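# Move plate from nest N1 into washer carrier and run

## Task

Take the plate off plate nest N1 and set it into the pocket of the WASHER plate washer's carrier, lying flat between the locators, turned so well A1 sits at the engraved corner (the left rear corner when you stand facing the washer). Release it and press the START key. Watch the lamp: it should turn amber and then green. If it instead goes dark and then red, or if the plate afterwards turns out not to be seated, reseat it and press START once more. The plate must stay on the carrier on its own at the end, not held there by the robot; finally open the gripper and move the arm away.

## Robot and tools

Robot: one six-joint arm (yam_ultra) with a two-finger parallel gripper. The fingers point along the gripper's own +z axis and close along its y axis. The reported hand point (end_effector_position) lies midway between the finger pads, roughly 1 cm short of the fingertips.

Frame: all poses are in the scene frame. Its origin is on the table surface directly under the arm base; +z is up, and +y is to the left when looking along +x. The base may sit slightly tilted, and the reported hand position grows less accurate at long reach. Motions often stop a centimetre or more from the commanded pose, usually too low.

A row is 8 plain numbers: x, y, z (metres, absolute target for the hand point), qw, qx, qy, qz (absolute orientation quaternion, w first), then opening. Opening runs from -1 (closed) to +1 (fully open, 0.094 m). Rows are absolute poses, not offsets. A target more than 0.6 m from the last reported position along any gripper axis is refused. Repeat the wanted quaternion in every row rather than copying a drifted one from the result.

execute_actions: argument actions is a list holding zero or one item. Empty list: just report the current state. An action item has rows (1 to 15 rows) and steps (1 to 15, default 15, each 1/30 s); each row lasts one step and the last row repeats if steps outnumber rows. A wait item has only steps (up to 300), counted from the previous result, so reply time is included. Optional pictures (true/false) controls whether camera images come back; by default they do.

move: target is one row (an absolute pose plus opening); speed is the path's top speed in m/s, 0.002 to 0.5, default 0.25, with turning capped at twice that value in rad/s. The hand follows a straight path lasting 0.5 to 10 s (cut off at 10 s), turning the short way. The opening is applied at the start. The path ignores obstacles, the hand lags and may overshoot the speed, especially near full reach. Faster moves and targets set deeper past a contact hit or press harder. The result adds a move: line with the outcome (done, off_target, moving, held, fault), any limits that acted (paced: pose clipped; held: some steps blocked, after which the arm may jump faster than speed) and the remaining distance to target.

wait: seconds, 0 to 10; the robot gets nothing new meanwhile.

zoom_image: camera (cam_head_left, cam_head_right or cam_wrist) and region [x0, y0, x1, y1] in pixels of that camera's last 896x504 image, origin top-left, at most 504 by 504.

read_manual: section "licences" only; licence texts, no motion.

finished_scene: scene (the current scene number). Ends the scene for good and reports success.

Controller behaviour: each control step the commanded pose is limited to 70 mm and 16 degrees away from the measured pose; the arm then drives toward that clipped pose, favouring position over orientation. After an action ends the arm only reaches the last clipped pose, so a far target may need several actions; check the reported pose and command the remainder. The elbow cannot fully straighten.

Result lines: the state line gives end_effector_position and end_effector_quat_wxyz. Joint positions and Joint velocities list waist, shoulder, elbow, wrist pitch, wrist yaw, wrist roll (rad, rad/s), then finger gap (m, m/s). Joint ranges: waist -2.618 to 3.054, shoulder and elbow 0 to 3.142, wrist pitch and yaw -1.571 to 1.571, wrist roll -2.094 to 2.094. Joint torques follow the same order (arm only) and carry offsets and noise. grip_measured is the measured opening on the command scale (may be off by about 1 mm consistently). "pose unreachable" and HELD mark steps the clearance check altered or blocked (the base's mounting post counts as arm). Hand target shows where the controller is currently driving. FAULT lines report stops; MOTOR HOT warns from 75 °C, the arm halts for 10 s at 90 °C, and at 100 °C motors and gripper go limp and the arm drops.

Gripping: to hold something, keep commanding an opening about 0.03 under grip_measured; a smaller margin grips more gently. Pads push up to roughly 50 to 62 N, less on very thin parts, with a brief spike on first touch.

Suggested order: look; locate the plate on N1 and its cut-off corner (that is A1); grasp it on two opposite edges; lift clear; carry it over the carrier, turned so the cut corner is at the washer's left rear; lower slowly into the pocket; open and rise; verify it lies flat inside the locators; press START (leftmost key, bottom row of the keypad) gently with closed fingertips; wait and watch the lamp for amber then green, redoing seat and press after dark-then-red; open, retreat, then call finished_scene.

Avoid: dropping the plate, fast contacts and hard pushes, and knocking anything off the table. The bottle stand behind the washer is loose, so keep clear of it. The washer does not detect the plate, so check seating by camera. Occasional tugs on a held part or nudges to loose objects can happen; recheck after them.

Each tool is called after "Request:" as a command line: name --argument value for each argument, lists and objects as JSON in quotes; but a table of rows of numbers goes row by row, as --pt "numbers of a row", without its own name.

## Session

Request:
execute_actions --actions '[]'

Scene clock: 0.00 s of 6600.00 s.
end_effector_position=(+0.2039, -0.6032, +0.3143) grip_measured=+1.000 end_effector_quat_wxyz=(+0.427, +0.477, +0.596, -0.485)
Joint positions: [-1.18   2.508  1.584  0.47  -0.082  0.578  0.094]
Joint velocities: [-0.007  0.017 -0.012 -0.022  0.037 -0.081  0.   ]
Joint torques (N m, as the arm reports them, + toward a larger angle): no reading
Motor temperatures (°C, as the motors report them): [28 31 32 27 28 26]
Hand target: +0.196, -0.604, +0.319; +0.424, +0.482, +0.589, -0.490
camera_calibration (this result's frames):
cam_wrist: T_world_to_cam=[[-0.98357, -0.0599396, 0.170289, 0.108541], [-0.163198, 0.698498, -0.696754, 0.678133], [-0.0771831, -0.713097, -0.696804, -0.0708181], [0, 0, 0, 1]] pos_world=[0.211962, -0.517669, 0.404662]

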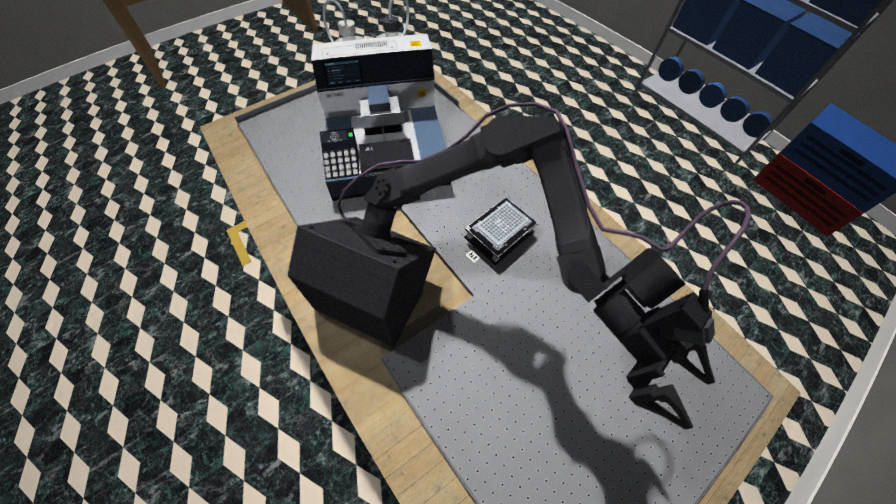

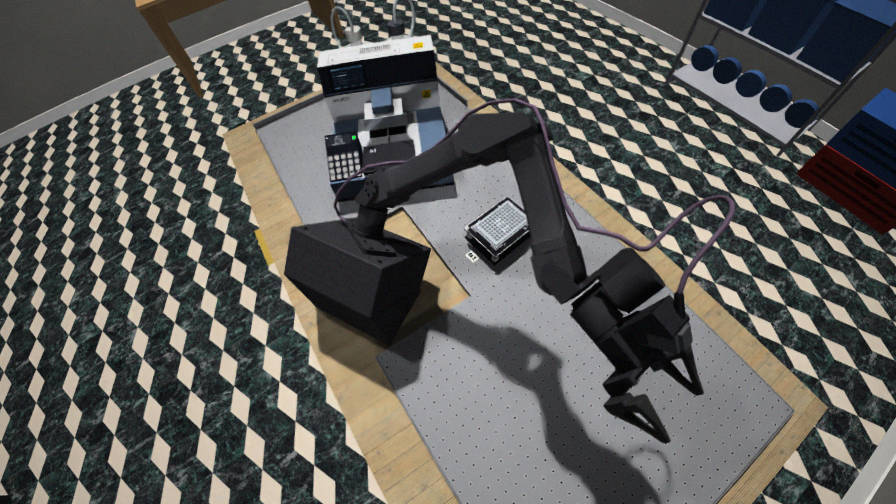

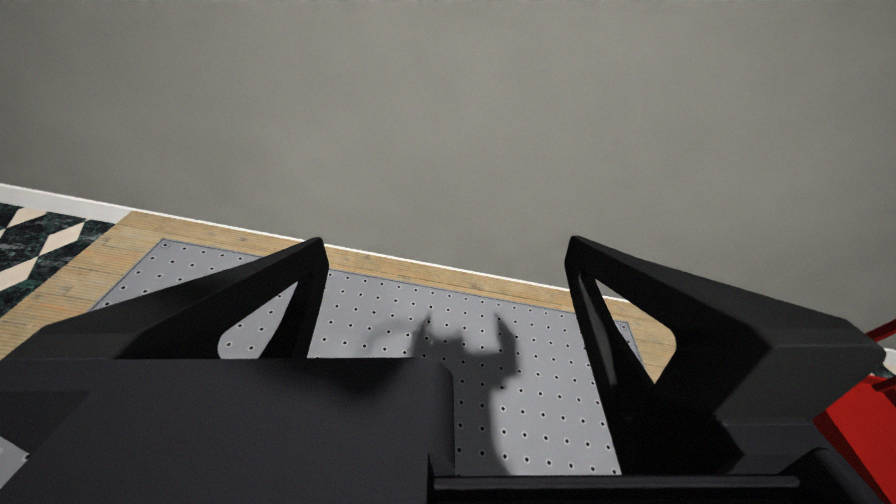

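Request:
zoom_image --camera "cam_head_left" --region '[450, 185, 550, 275]'

Request:
zoom_image --camera "cam_head_right" --region '[450, 185, 550, 275]'

Request:
zoom_image --camera "cam_head_left" --region '[300, 80, 460, 210]'

Request:
zoom_image --camera "cam_head_right" --region '[310, 80, 470, 210]'

Region (450, 185, 550, 275) of cam_head_left's 896x504 image, scaled by 5.040, with more detail than that image has; it fills the top 454 rows of this view, and the rest is white.

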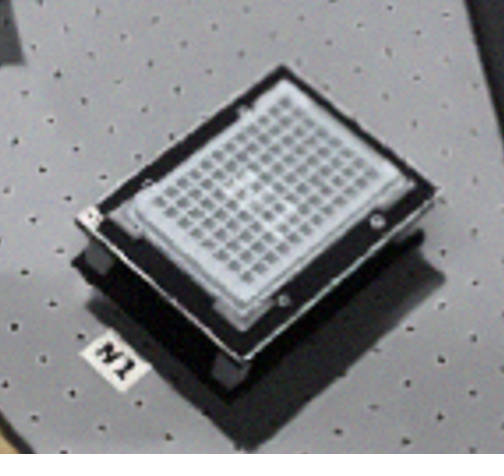

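Region (450, 185, 550, 275) of cam_head_right's 896x504 image, scaled by 5.040, with more detail than that image has; it fills the top 454 rows of this view, and the rest is white.

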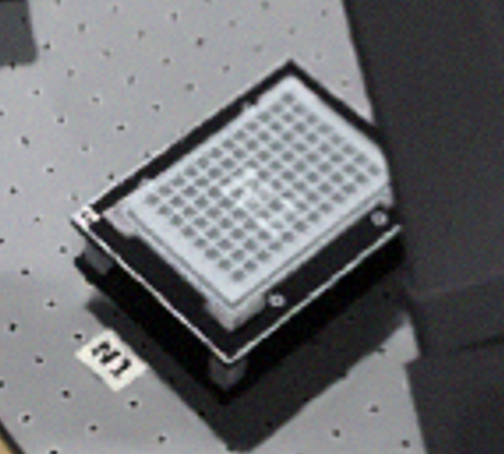

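Region (300, 80, 460, 210) of cam_head_left's 896x504 image, scaled by 3.150, with more detail than that image has; it fills the top 410 rows of this view, and the rest is white.

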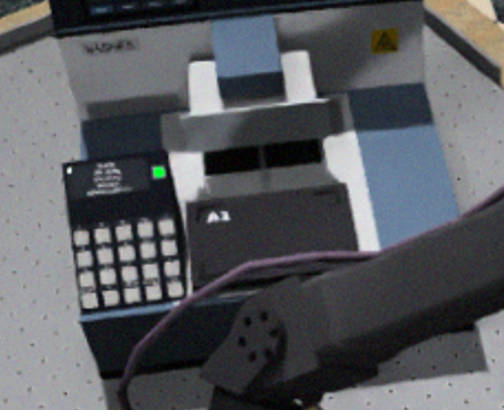

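Region (310, 80, 470, 210) of cam_head_right's 896x504 image, scaled by 3.150, with more detail than that image has; it fills the top 410 rows of this view, and the rest is white.

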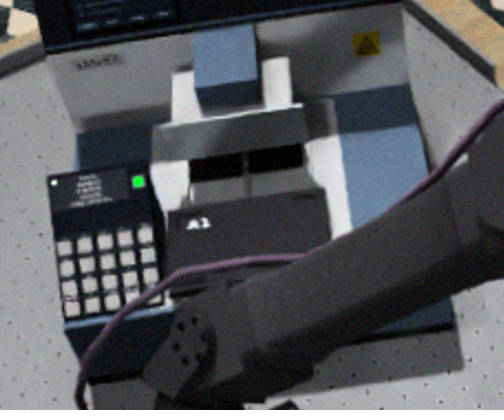

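Request:
move --target '[0.355, -0.066, 0.19, 0, -0.048, 0.999, 0, 1]' --speed 0.3

Scene clock: 103.40 s of 6600.00 s.
end_effector_position=(+0.3493, -0.0685, +0.1861) grip_measured=+1.000 end_effector_quat_wxyz=(-0.017, -0.023, +1.000, +0.008)
Joint positions: [-0.644  1.421  1.241 -1.212 -0.765 -0.813  0.094]
Joint velocities: [-0.007 -0.012 -0.002 -0.037 -0.007 -0.022  0.   ]
Joint torques (N m, as the arm reports them, + toward a larger angle): [-3.55 -6.17  7.16 -0.12  0.04  0.01]
Motor temperatures (°C, as the motors report them): [33 36 34 32 28 26]
Hand target: +0.357, -0.066, +0.195; -0.010, -0.038, +0.999, -0.003
Off the commanded pose: 0.007 m, 4 deg.
After step 90, 96.57 s passed at rest.
move: off_target
camera_calibration (this result's frames):
cam_wrist: T_world_to_cam=[[0.0439727, -0.999028, -0.00299475, -0.0855482], [-0.792926, -0.0367242, 0.60821, 0.165762], [-0.607729, -0.02437, -0.793771, 0.482945], [0, 0, 0, 1]] pos_world=[0.428698, -0.0676082, 0.282273]

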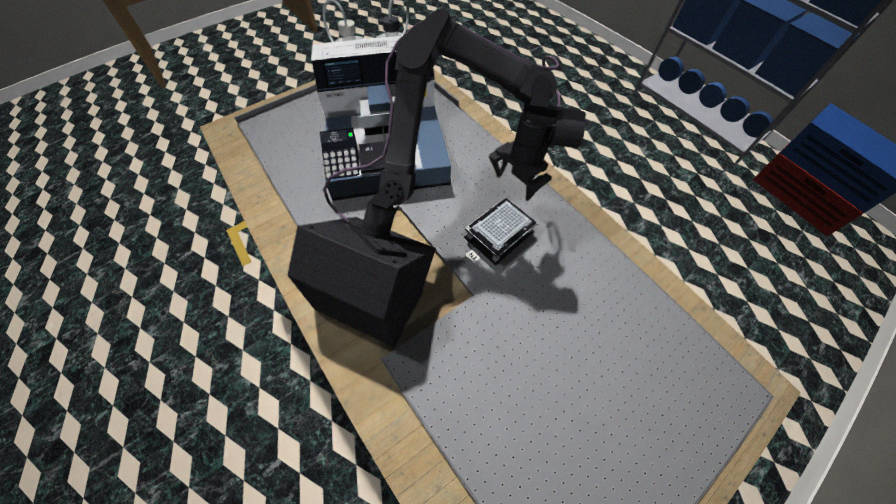

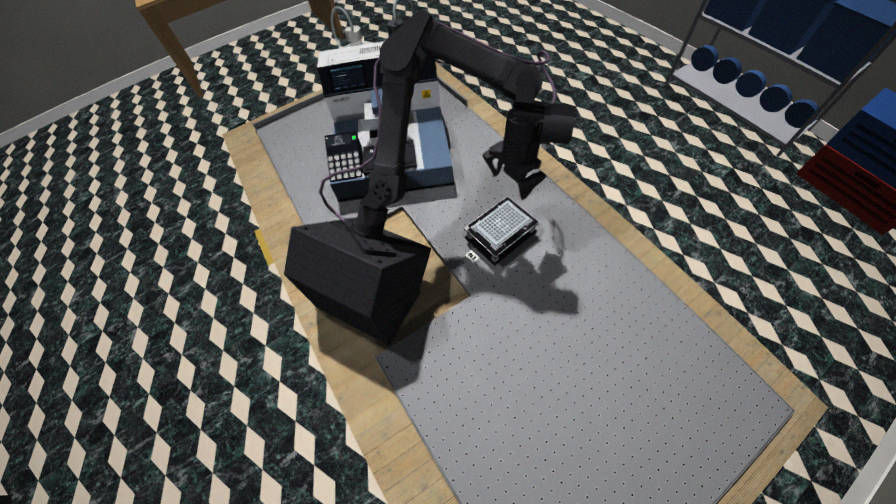

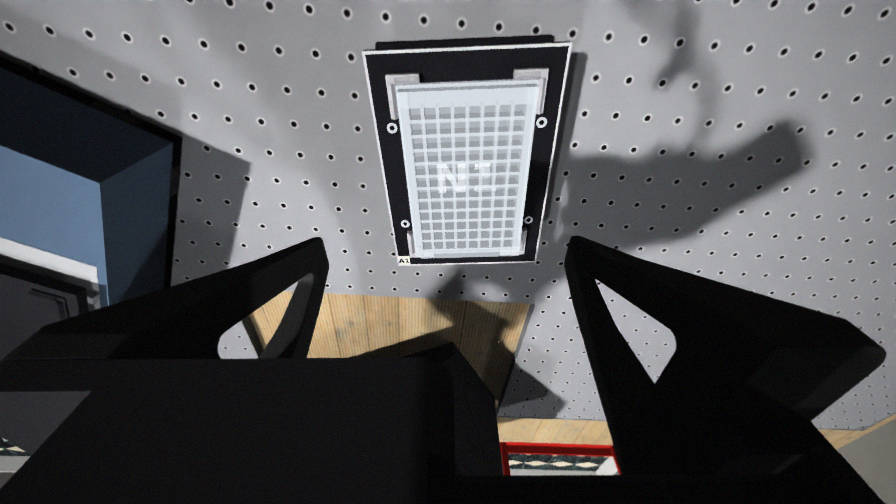

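Request:
zoom_image --camera "cam_wrist" --region '[350, 30, 590, 280]'

Request:
zoom_image --camera "cam_wrist" --region '[360, 40, 580, 140]'

Request:
zoom_image --camera "cam_wrist" --region '[385, 200, 555, 275]'

Region (350, 30, 590, 280) of cam_wrist's 896x504 image, scaled by 2.016, with more detail than that image has; it fills the left 484 columns of this view, and the rest is white.

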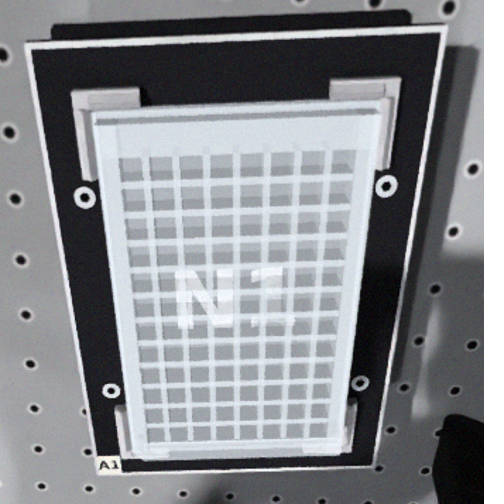

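Region (360, 40, 580, 140) of cam_wrist's 896x504 image, scaled by 2.291, with more detail than that image has; it fills the top 229 rows of this view, and the rest is white.

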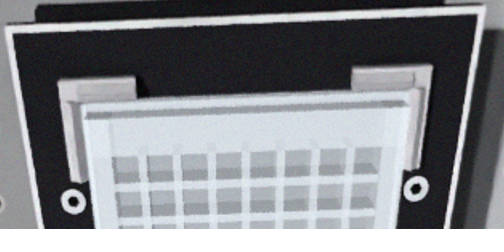

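Region (385, 200, 555, 275) of cam_wrist's 896x504 image, scaled by 2.965, with more detail than that image has; it fills the top 222 rows of this view, and the rest is white.

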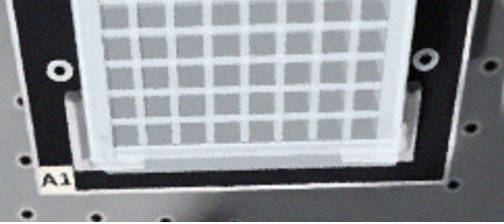

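Request:
zoom_image --camera "cam_wrist" --region '[395, 225, 450, 270]'

Request:
zoom_image --camera "cam_wrist" --region '[500, 60, 560, 110]'

Request:
zoom_image --camera "cam_wrist" --region '[485, 225, 540, 270]'

Request:
zoom_image --camera "cam_wrist" --region '[380, 65, 440, 115]'

Region (395, 225, 450, 270) of cam_wrist's 896x504 image, scaled by 9.164, with more detail than that image has; it fills the top 412 rows of this view, and the rest is white.

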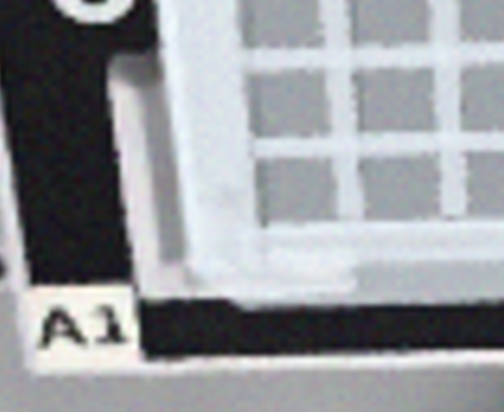

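Region (500, 60, 560, 110) of cam_wrist's 896x504 image, scaled by 8.400, with more detail than that image has.

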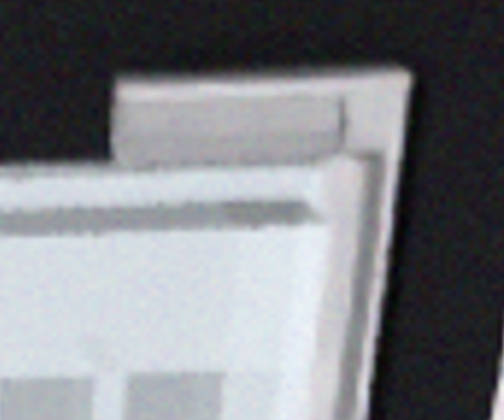

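Region (485, 225, 540, 270) of cam_wrist's 896x504 image, scaled by 9.164, with more detail than that image has; it fills the top 412 rows of this view, and the rest is white.

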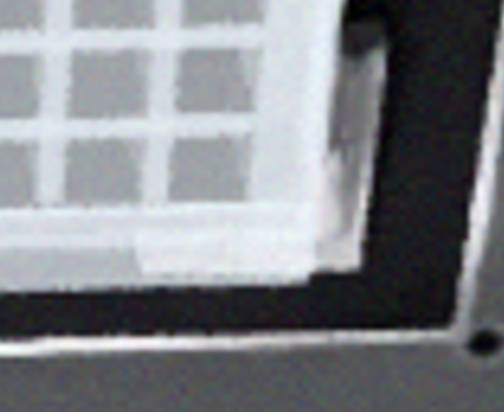

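Region (380, 65, 440, 115) of cam_wrist's 896x504 image, scaled by 8.400, with more detail than that image has.

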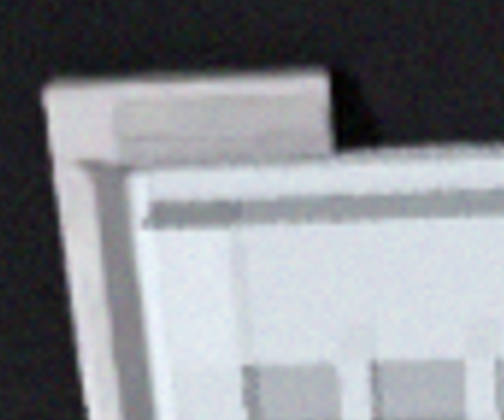

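Request:
move --target '[0.325, -0.085, 0.105, 0, -0.039, 0.999, 0, 1]' --speed 0.12

Scene clock: 161.47 s of 6600.00 s.
end_effector_position=(+0.3335, -0.0838, +0.1125) grip_measured=+1.000 end_effector_quat_wxyz=(+0.009, -0.051, +0.999, -0.005)
Joint positions: [-0.51   1.421  0.943 -0.714 -0.74  -0.637  0.094]
Joint velocities: [-0.012 -0.012 -0.007 -0.022 -0.037  0.037  0.   ]
Joint torques (N m, as the arm reports them, + toward a larger angle): [-3.22 -4.43  2.87  0.09  0.03  0.12]
Motor temperatures (°C, as the motors report them): [30 33 35 29 28 26]
Hand target: +0.323, -0.084, +0.105; -0.002, -0.040, +0.999, +0.000
Off the commanded pose: 0.011 m, 2 deg.
After step 90, 53.70 s passed at rest.
move: off_target
camera_calibration (this result's frames):
cam_wrist: T_world_to_cam=[[0.0991854, -0.994753, 0.0250565, -0.121489], [-0.821321, -0.0676247, 0.566444, 0.209002], [-0.561778, -0.0767624, -0.823719, 0.398167], [0, 0, 0, 1]] pos_world=[0.407389, -0.0761541, 0.212634]

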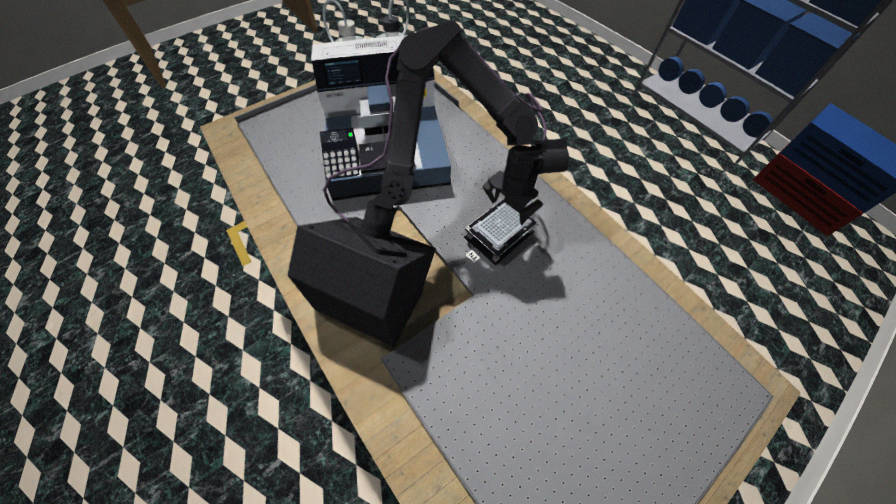

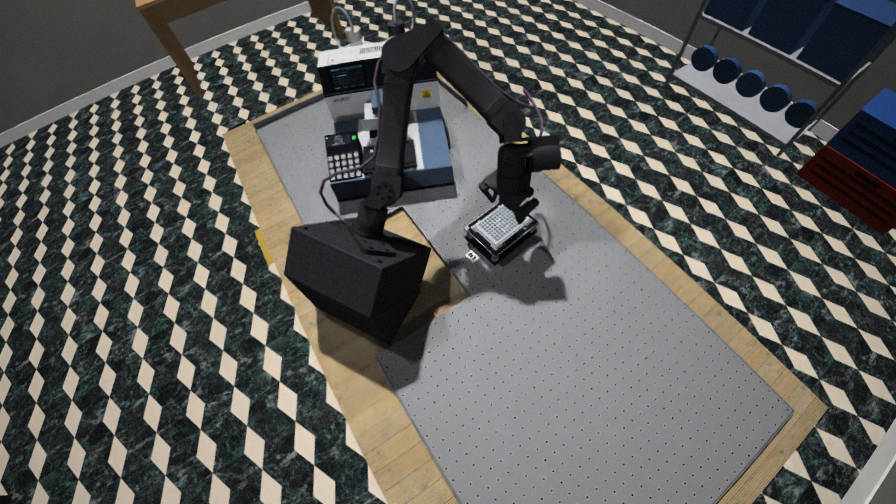

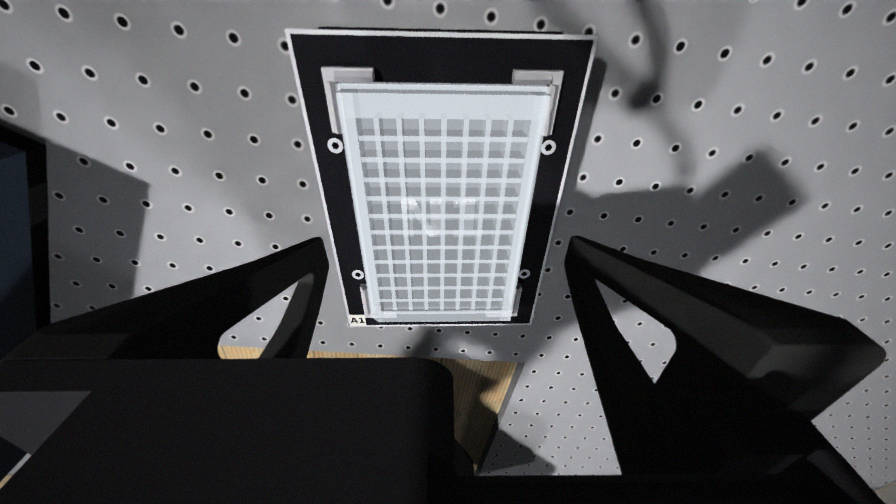

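Request:
zoom_image --camera "cam_wrist" --region '[315, 60, 575, 140]'

Request:
zoom_image --camera "cam_wrist" --region '[340, 265, 540, 335]'

Region (315, 60, 575, 140) of cam_wrist's 896x504 image, scaled by 1.938, with more detail than that image has; it fills the top 155 rows of this view, and the rest is white.

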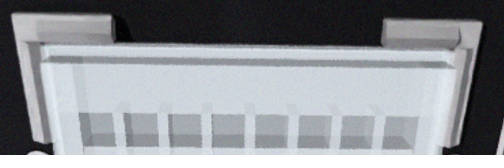

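Region (340, 265, 540, 335) of cam_wrist's 896x504 image, scaled by 2.520, with more detail than that image has; it fills the top 176 rows of this view, and the rest is white.

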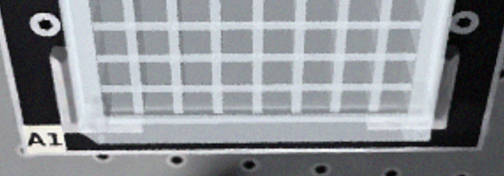

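Request:
move --target '[0.3115, -0.0835, 0.066, -0.010, -0.034, 0.999, 0.005, 1]' --speed 0.07

Scene clock: 241.33 s of 6600.00 s.
end_effector_position=(+0.3228, -0.0821, +0.0745) grip_measured=+1.000 end_effector_quat_wxyz=(+0.002, -0.047, +0.999, -0.001)
Joint positions: [-0.422  1.47   0.849 -0.521 -0.706 -0.536  0.094]
Joint velocities: [-0.022  0.007 -0.007 -0.022  0.007  0.007  0.   ]
Joint torques (N m, as the arm reports them, + toward a larger angle): [-3.25 -4.4   2.55  0.14  0.03  0.12]
Motor temperatures (°C, as the motors report them): [29 32 33 29 28 26]
Hand target: +0.311, -0.083, +0.067; -0.011, -0.034, +0.999, +0.004
Off the commanded pose: 0.014 m, 2 deg.
After step 90, 75.63 s passed at rest.
move: off_target
camera_calibration (this result's frames):
cam_wrist: T_world_to_cam=[[0.0914736, -0.995693, 0.0150884, -0.114653], [-0.813798, -0.0660135, 0.577387, 0.218754], [-0.573904, -0.0650945, -0.816331, 0.36526], [0, 0, 0, 1]] pos_world=[0.398134, -0.0759424, 0.173598]

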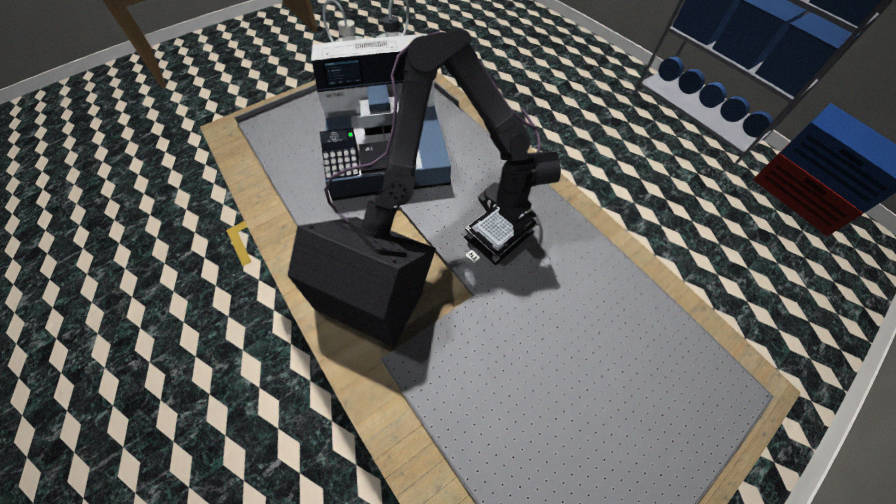

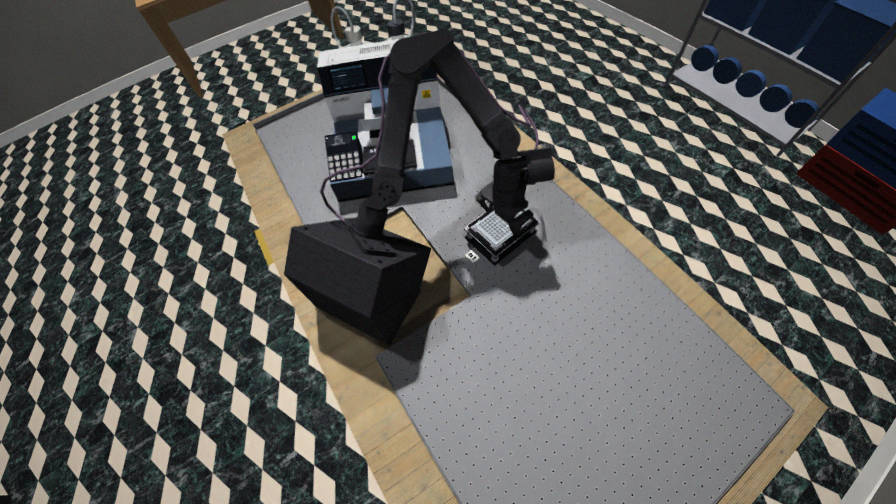

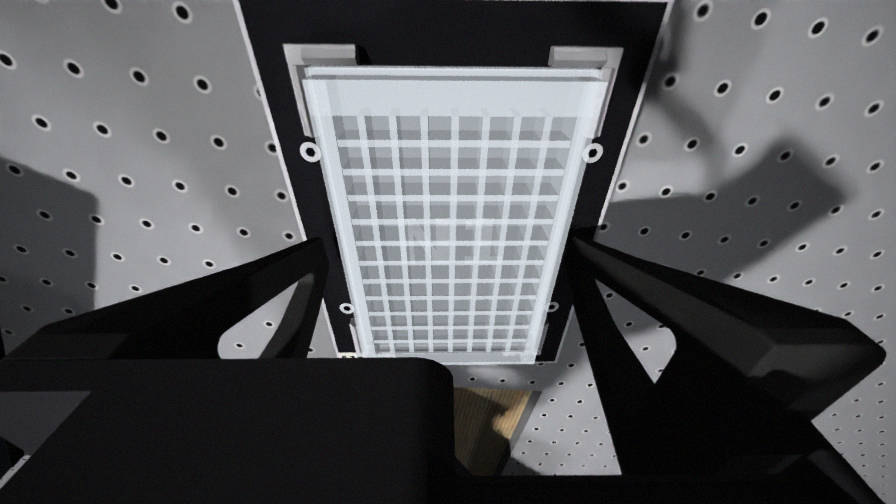

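Request:
execute_actions --actions '[{"rows": [[0.311, -0.0838, 0.0655, -0.011, -0.033, 0.999, 0.005, 1],[0.3105, -0.0842, 0.065, -0.012, -0.032, 0.999, 0.006, 1],[0.3099, -0.0846, 0.0644, -0.013, -0.031, 0.999, 0.006, 0.9]], "steps": 12}]' --pictures false

Request:
execute_actions --actions '[{"rows": [[0.3099, -0.0846, 0.0644, -0.013, -0.031, 0.999, 0.006, 0.85],[0.3099, -0.0846, 0.0644, -0.013, -0.031, 0.999, 0.006, 0.82],[0.3099, -0.0846, 0.0644, -0.013, -0.031, 0.999, 0.006, 0.79],[0.3099, -0.0846, 0.0644, -0.013, -0.031, 0.999, 0.006, 0.77],[0.3099, -0.0846, 0.0644, -0.013, -0.031, 0.999, 0.006, 0.75],[0.3099, -0.0846, 0.0644, -0.013, -0.031, 0.999, 0.006, 0.74],[0.3099, -0.0846, 0.0644, -0.013, -0.031, 0.999, 0.006, 0.73],[0.3099, -0.0846, 0.0644, -0.013, -0.031, 0.999, 0.006, 0.72],[0.3099, -0.0846, 0.0644, -0.013, -0.031, 0.999, 0.006, 0.71],[0.3099, -0.0846, 0.0644, -0.013, -0.031, 0.999, 0.006, 0.70]], "steps": 15}]'

Scene clock: 273.70 s of 6600.00 s.
end_effector_position=(+0.3235, -0.0825, +0.0745) grip_measured=+0.902 end_effector_quat_wxyz=(+0.004, -0.047, +0.999, -0.002)
Joint positions: [-0.422  1.47   0.849 -0.517 -0.706 -0.533  0.089]
Joint velocities: [-0.007  0.012  0.007 -0.022 -0.037  0.007  0.   ]
Joint torques (N m, as the arm reports them, + toward a larger angle): [-3.19 -3.82  2.67  0.12  0.01  0.13]
Motor temperatures (°C, as the motors report them): [29 32 33 29 28 26]
Hand target: +0.310, -0.084, +0.065; -0.013, -0.031, +0.999, +0.006
Off the commanded pose: 0.017 m, 3 deg.
Steps of this call (steps 1 to 90: nothing new was sent; then 28.97 s passed at rest; steps 91 to 102: all 12 steps of this action). Readings (end_effector_position):
91: (+0.3232, -0.0823, +0.0745)
92: (+0.3232, -0.0824, +0.0745)
94: (+0.3234, -0.0824, +0.0745)
98: (+0.3235, -0.0825, +0.0745)
102: the state above

Scene clock: 274.20 s of 6600.00 s.
end_effector_position=(+0.3236, -0.0835, +0.0745) grip_measured=+0.720 end_effector_quat_wxyz=(+0.003, -0.048, +0.999, -0.004)
Joint positions: [-0.422  1.47   0.849 -0.514 -0.701 -0.532  0.081]
Joint velocities: [ 0.007 -0.002  0.007  0.007 -0.051 -0.007 -0.   ]
Joint torques (N m, as the arm reports them, + toward a larger angle): [-3.25 -3.61  2.75  0.1  -0.03  0.12]
Motor temperatures (°C, as the motors report them): [29 32 33 29 28 26]
Hand target: +0.310, -0.084, +0.065; -0.013, -0.031, +0.999, +0.006
Off the commanded pose: 0.017 m, 3 deg.
Steps of this call (steps 1 to 15: all 15 steps of this action). Readings (end_effector_position):
1: (+0.3235, -0.0825, +0.0745)
2: (+0.3235, -0.0825, +0.0745)
4: (+0.3236, -0.0831, +0.0745)
8: (+0.3236, -0.0835, +0.0745)
15: the state above
camera_calibration (this result's frames):
cam_wrist: T_world_to_cam=[[0.0916428, -0.995541, 0.0223445, -0.116774], [-0.815207, -0.0621183, 0.575829, 0.220262], [-0.571873, -0.070986, -0.817265, 0.364598], [0, 0, 0, 1]] pos_world=[0.398765, -0.0766901, 0.173749]

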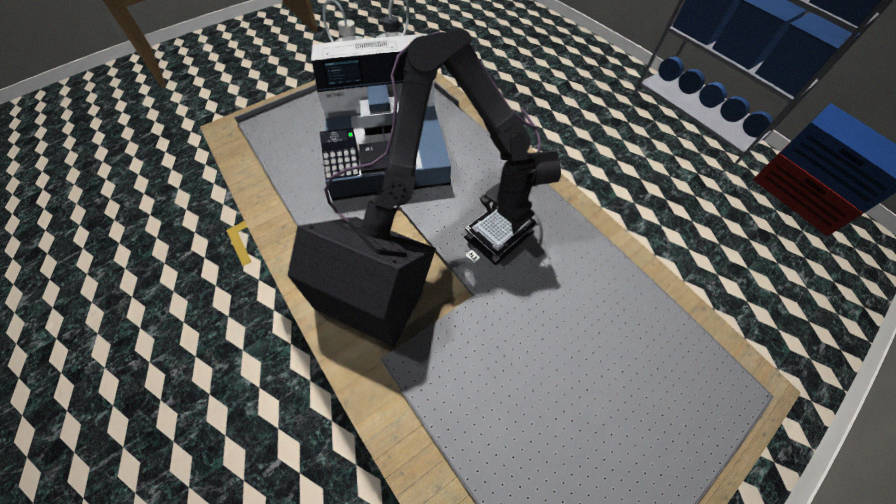

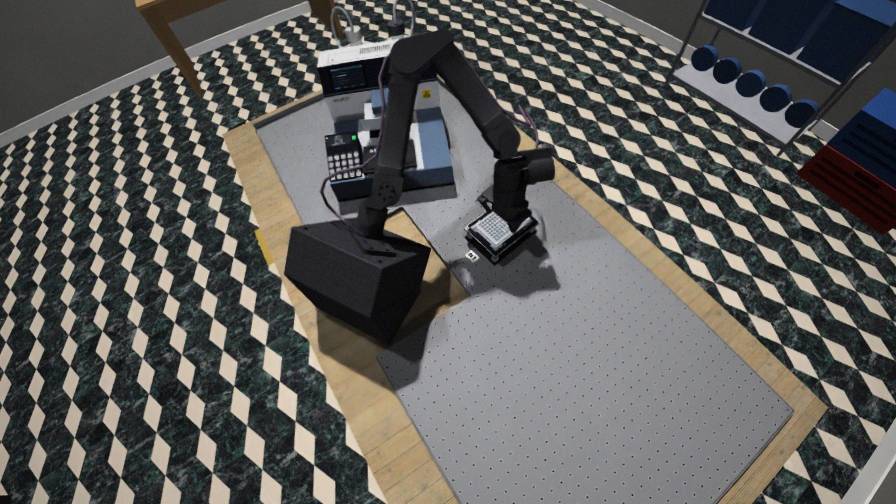

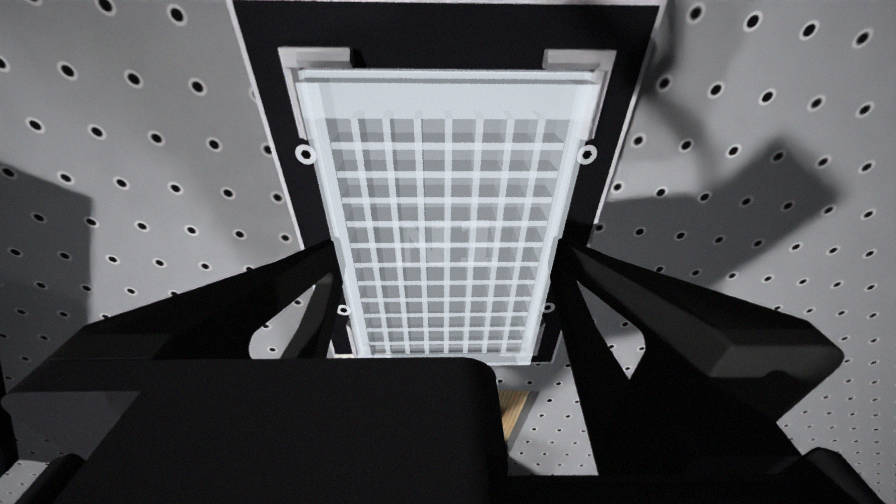

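Request:
execute_actions --actions '[{"rows": [[0.314, -0.0843, 0.067, -0.008, -0.036, 0.999, 0.003, 0.69],[0.319, -0.084, 0.070, -0.003, -0.041, 0.999, 0.0, 0.685],[0.324, -0.0837, 0.0735, 0.003, -0.047, 0.999, -0.003, 0.685],[0.329, -0.0836, 0.077, 0.008, -0.053, 0.998, -0.007, 0.685],[0.334, -0.0836, 0.080, 0.014, -0.058, 0.998, -0.010, 0.685],[0.3395, -0.0836, 0.0825, 0.020, -0.064, 0.998, -0.013, 0.685],[0.3395, -0.0836, 0.0825, 0.020, -0.064, 0.998, -0.013, 0.685],[0.3395, -0.0836, 0.0825, 0.020, -0.064, 0.998, -0.013, 0.685],[0.3395, -0.0836, 0.0825, 0.020, -0.064, 0.998, -0.013, 0.685],[0.3395, -0.0836, 0.084, 0.020, -0.064, 0.998, -0.013, 0.685],[0.3393, -0.0836, 0.086, 0.020, -0.064, 0.998, -0.013, 0.685],[0.339, -0.0836, 0.088, 0.019, -0.063, 0.998, -0.012, 0.685],[0.3385, -0.0836, 0.090, 0.018, -0.062, 0.998, -0.012, 0.685],[0.338, -0.0836, 0.093, 0.018, -0.062, 0.998, -0.011, 0.685],[0.3375, -0.0836, 0.096, 0.017, -0.061, 0.998, -0.011, 0.685]], "steps": 15}]' --pictures false

Request:
execute_actions --actions '[{"rows": [[0.337, -0.0836, 0.100, 0.016, -0.060, 0.998, -0.010, 0.685],[0.3365, -0.0836, 0.104, 0.015, -0.060, 0.998, -0.010, 0.685],[0.336, -0.0836, 0.109, 0.015, -0.060, 0.998, -0.010, 0.685],[0.336, -0.0836, 0.114, 0.015, -0.060, 0.998, -0.010, 0.685],[0.336, -0.0836, 0.119, 0.015, -0.060, 0.998, -0.010, 0.685],[0.336, -0.0836, 0.124, 0.015, -0.060, 0.998, -0.010, 0.685],[0.336, -0.0836, 0.129, 0.015, -0.060, 0.998, -0.010, 0.685],[0.336, -0.0836, 0.133, 0.015, -0.060, 0.998, -0.010, 0.685],[0.336, -0.0836, 0.137, 0.015, -0.060, 0.998, -0.010, 0.685],[0.336, -0.0836, 0.140, 0.015, -0.060, 0.998, -0.010, 0.685]], "steps": 15}]'

Scene clock: 313.50 s of 6600.00 s.
end_effector_position=(+0.3239, -0.0838, +0.0770) grip_measured=+0.720 end_effector_quat_wxyz=(+0.001, -0.048, +0.999, -0.004)
Joint positions: [-0.428  1.469  0.859 -0.535 -0.702 -0.544  0.081]
Joint velocities: [-0.105 -0.056  0.105 -0.227 -0.007 -0.168 -0.   ]
Joint torques (N m, as the arm reports them, + toward a larger angle): [-4.82 -8.31  6.63 -0.01 -0.1   0.03]
Motor temperatures (°C, as the motors report them): [29 32 33 28 28 26]
Hand target: +0.337, -0.084, +0.094; +0.018, -0.061, +0.998, -0.012
Off the commanded pose: 0.023 m, 2 deg.
Steps of this call (steps 1 to 90: nothing new was sent; then 35.80 s passed at rest; steps 91 to 105: all 15 steps of this action). Readings (end_effector_position):
91: (+0.3236, -0.0835, +0.0745)
92: (+0.3236, -0.0835, +0.0745)
94: (+0.3236, -0.0835, +0.0745)
98: (+0.3236, -0.0835, +0.0745)
105: the state above

Scene clock: 314.00 s of 6600.00 s.
end_effector_position=(+0.3339, -0.0890, +0.1291) grip_measured=+0.720 end_effector_quat_wxyz=(+0.014, -0.054, +0.998, -0.015)
Joint positions: [-0.562  1.401  0.969 -0.776 -0.749 -0.69   0.081]
Joint velocities: [ 0.002  0.022  0.002 -0.374 -0.007 -0.198 -0.001]
Joint torques (N m, as the arm reports them, + toward a larger angle): [-4.39 -6.06  6.78 -0.03 -0.13 -0.01]
Motor temperatures (°C, as the motors report them): [29 32 33 28 28 26]
Hand target: +0.338, -0.084, +0.139; +0.018, -0.060, +0.998, -0.010
Off the commanded pose: 0.012 m, 1 deg.
Steps of this call (steps 1 to 15: all 15 steps of this action). Readings (end_effector_position):
1: (+0.3244, -0.0840, +0.0792)
2: (+0.3248, -0.0844, +0.0820)
4: (+0.3264, -0.0858, +0.0896)
8: (+0.3312, -0.0893, +0.1095)
15: the state above
camera_calibration (this result's frames):
cam_wrist: T_world_to_cam=[[0.104321, -0.993505, 0.0454334, -0.131357], [-0.827516, -0.0613705, 0.558078, 0.203316], [-0.551665, -0.0958161, -0.828544, 0.407211], [0, 0, 0, 1]] pos_world=[0.406595, -0.0790091, 0.229894]

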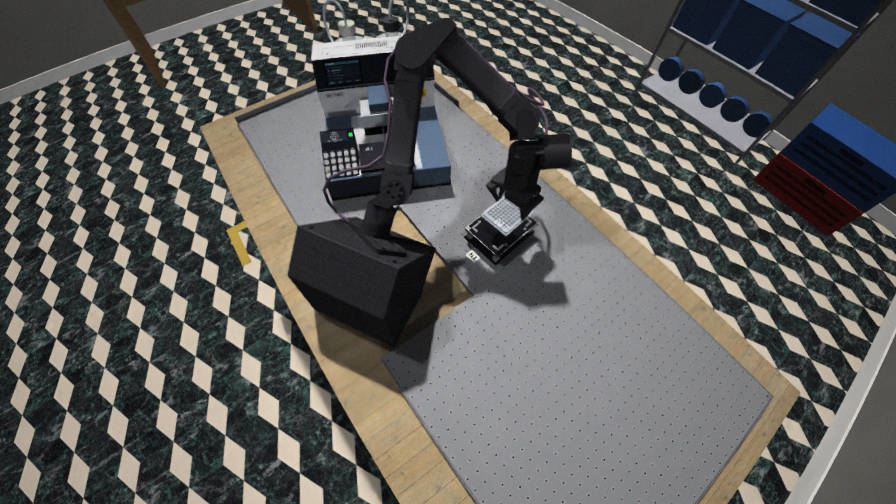

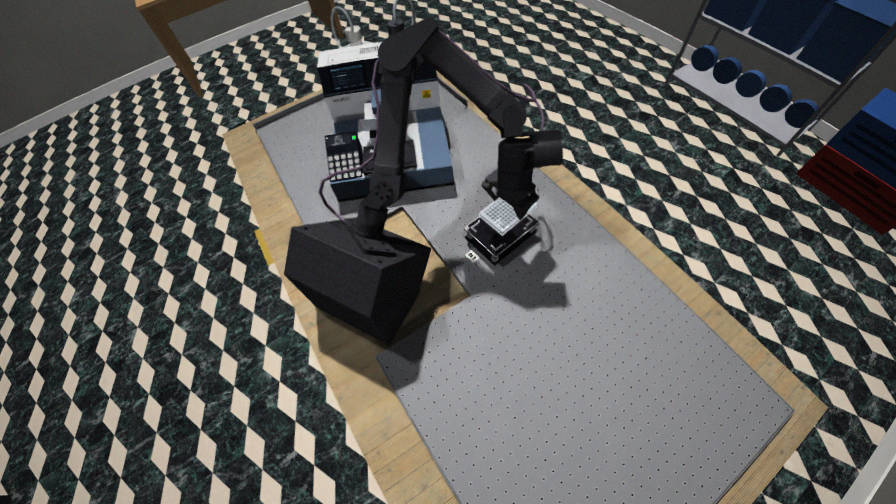

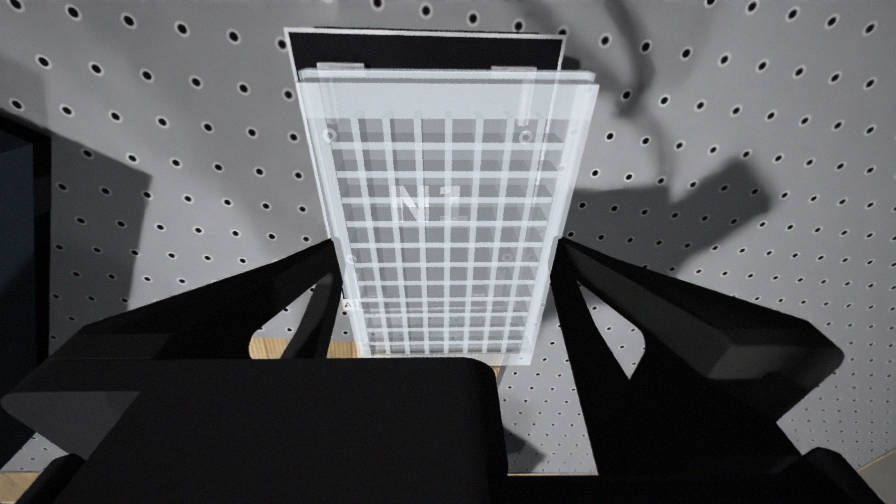

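Request:
move --target '[0.365, 0.12, 0.17, 0, 0.1305, 0.9914, 0, 0.685]' --speed 0.16

Request:
move --target '[0.190, 0.290, 0.165, 0, 0.2419, 0.9703, 0, 0.685]' --speed 0.13

Scene clock: 368.53 s of 6600.00 s.
end_effector_position=(+0.3570, +0.1116, +0.1580) grip_measured=+0.720 end_effector_quat_wxyz=(-0.023, +0.133, +0.991, -0.007)
Joint positions: [ 0.175  1.042  1.152 -1.002 -0.368  0.384  0.081]
Joint velocities: [-0.007  0.007 -0.027 -0.007  0.022 -0.007 -0.001]
Joint torques (N m, as the arm reports them, + toward a larger angle): [-0.27 -8.71  8.39 -0.1   0.08  0.15]
Motor temperatures (°C, as the motors report them): [29 33 35 28 28 26]
Hand target: +0.364, +0.117, +0.169; -0.006, +0.127, +0.992, -0.006
Off the commanded pose: 0.017 m, 3 deg.
After step 90, 49.50 s passed at rest.
move: off_target
camera_calibration (this result's frames):
cam_wrist: T_world_to_cam=[[-0.265468, -0.963522, 0.0339369, 0.194615], [-0.753399, 0.229282, 0.616295, 0.15048], [-0.601595, 0.138038, -0.786784, 0.448247], [0, 0, 0, 1]] pos_world=[0.434699, 0.0911384, 0.253329]

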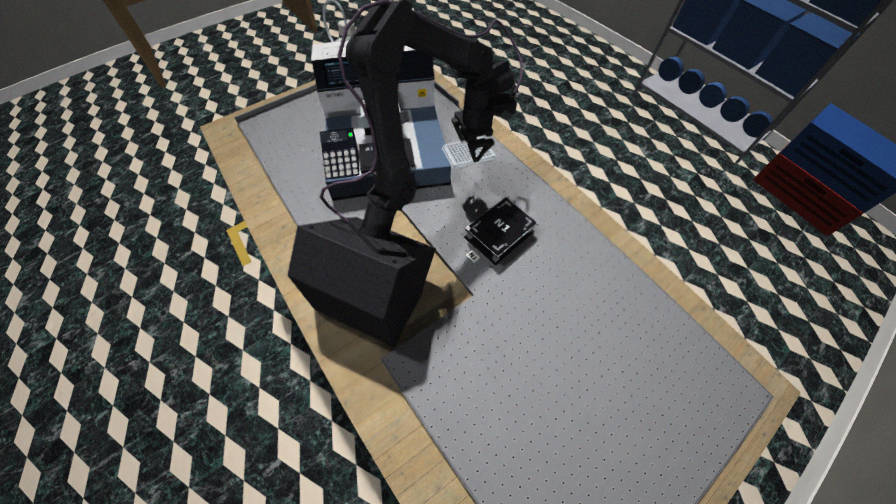

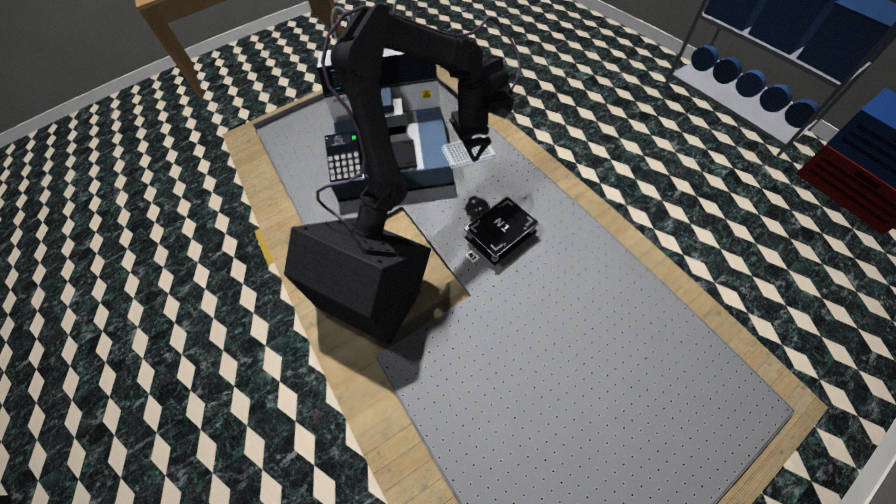

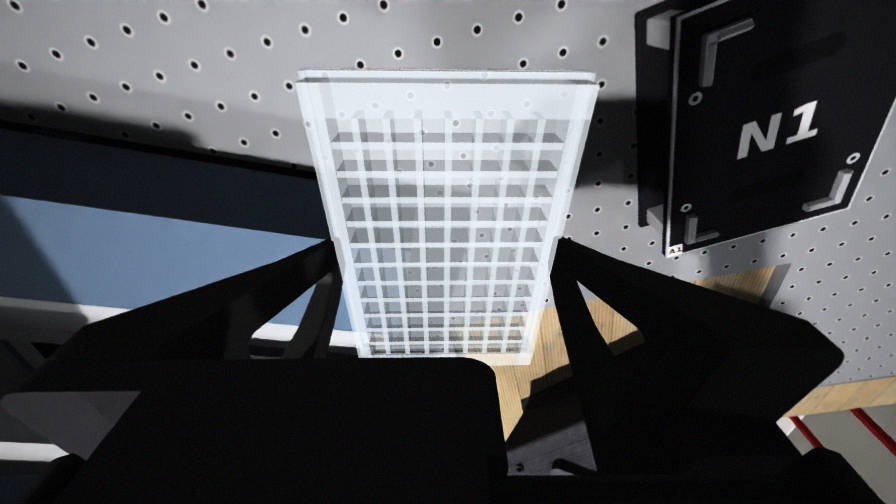

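Scene clock: 371.03 s of 6600.00 s.
end_effector_position=(+0.1890, +0.2806, +0.1616) grip_measured=+0.720 end_effector_quat_wxyz=(+0.003, +0.234, +0.972, -0.010)
Joint positions: [ 1.707  1.096  1.019 -1.014  0.658  1.839  0.081]
Joint velocities: [-0.012 -0.002 -0.007 -0.095 -0.007 -0.007  0.001]
Joint torques (N m, as the arm reports them, + toward a larger angle): [ 2.4  -3.51  7.56 -0.09  0.12  0.11]
Motor temperatures (°C, as the motors report them): [29 33 34 28 28 26]
Hand target: +0.191, +0.286, +0.165; +0.006, +0.231, +0.973, -0.008
Off the commanded pose: 0.010 m, 2 deg.
move: done
camera_calibration (this result's frames):
cam_wrist: T_world_to_cam=[[-0.457227, -0.888757, 0.0324707, 0.328294], [-0.720208, 0.391442, 0.572778, -0.0618296], [-0.521771, 0.238504, -0.819067, 0.288642], [0, 0, 0, 1]] pos_world=[0.25618, 0.247134, 0.261172]

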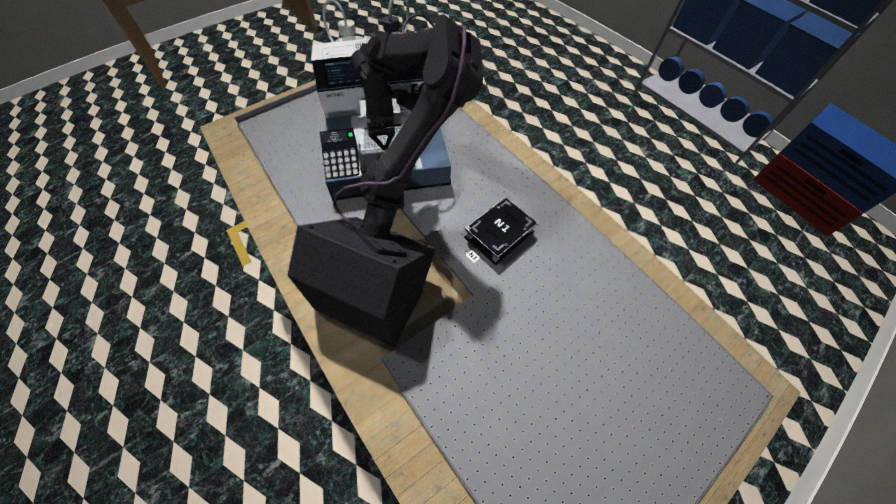

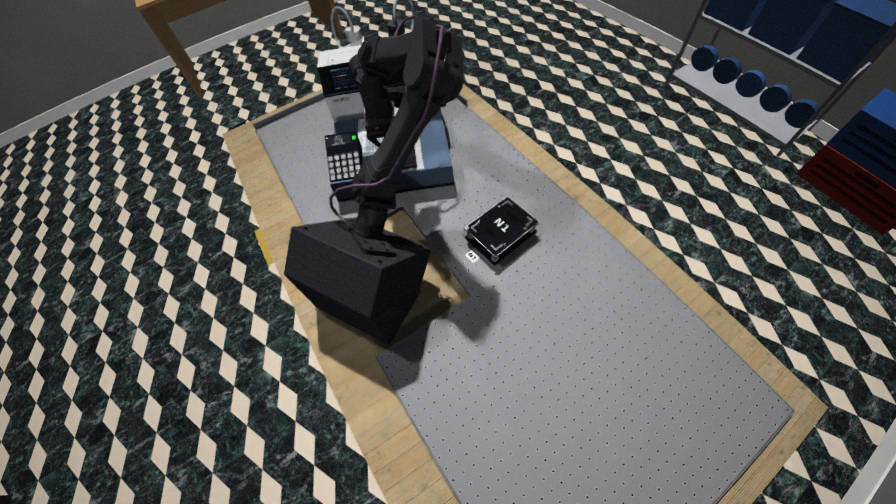

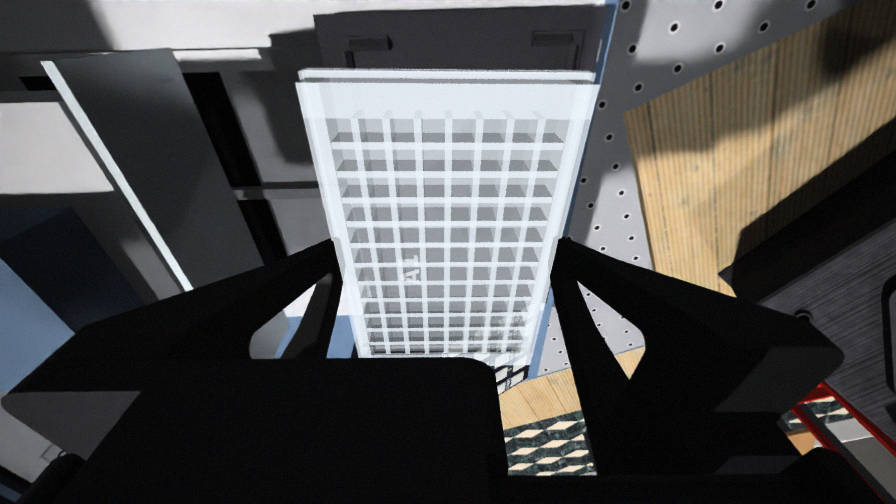

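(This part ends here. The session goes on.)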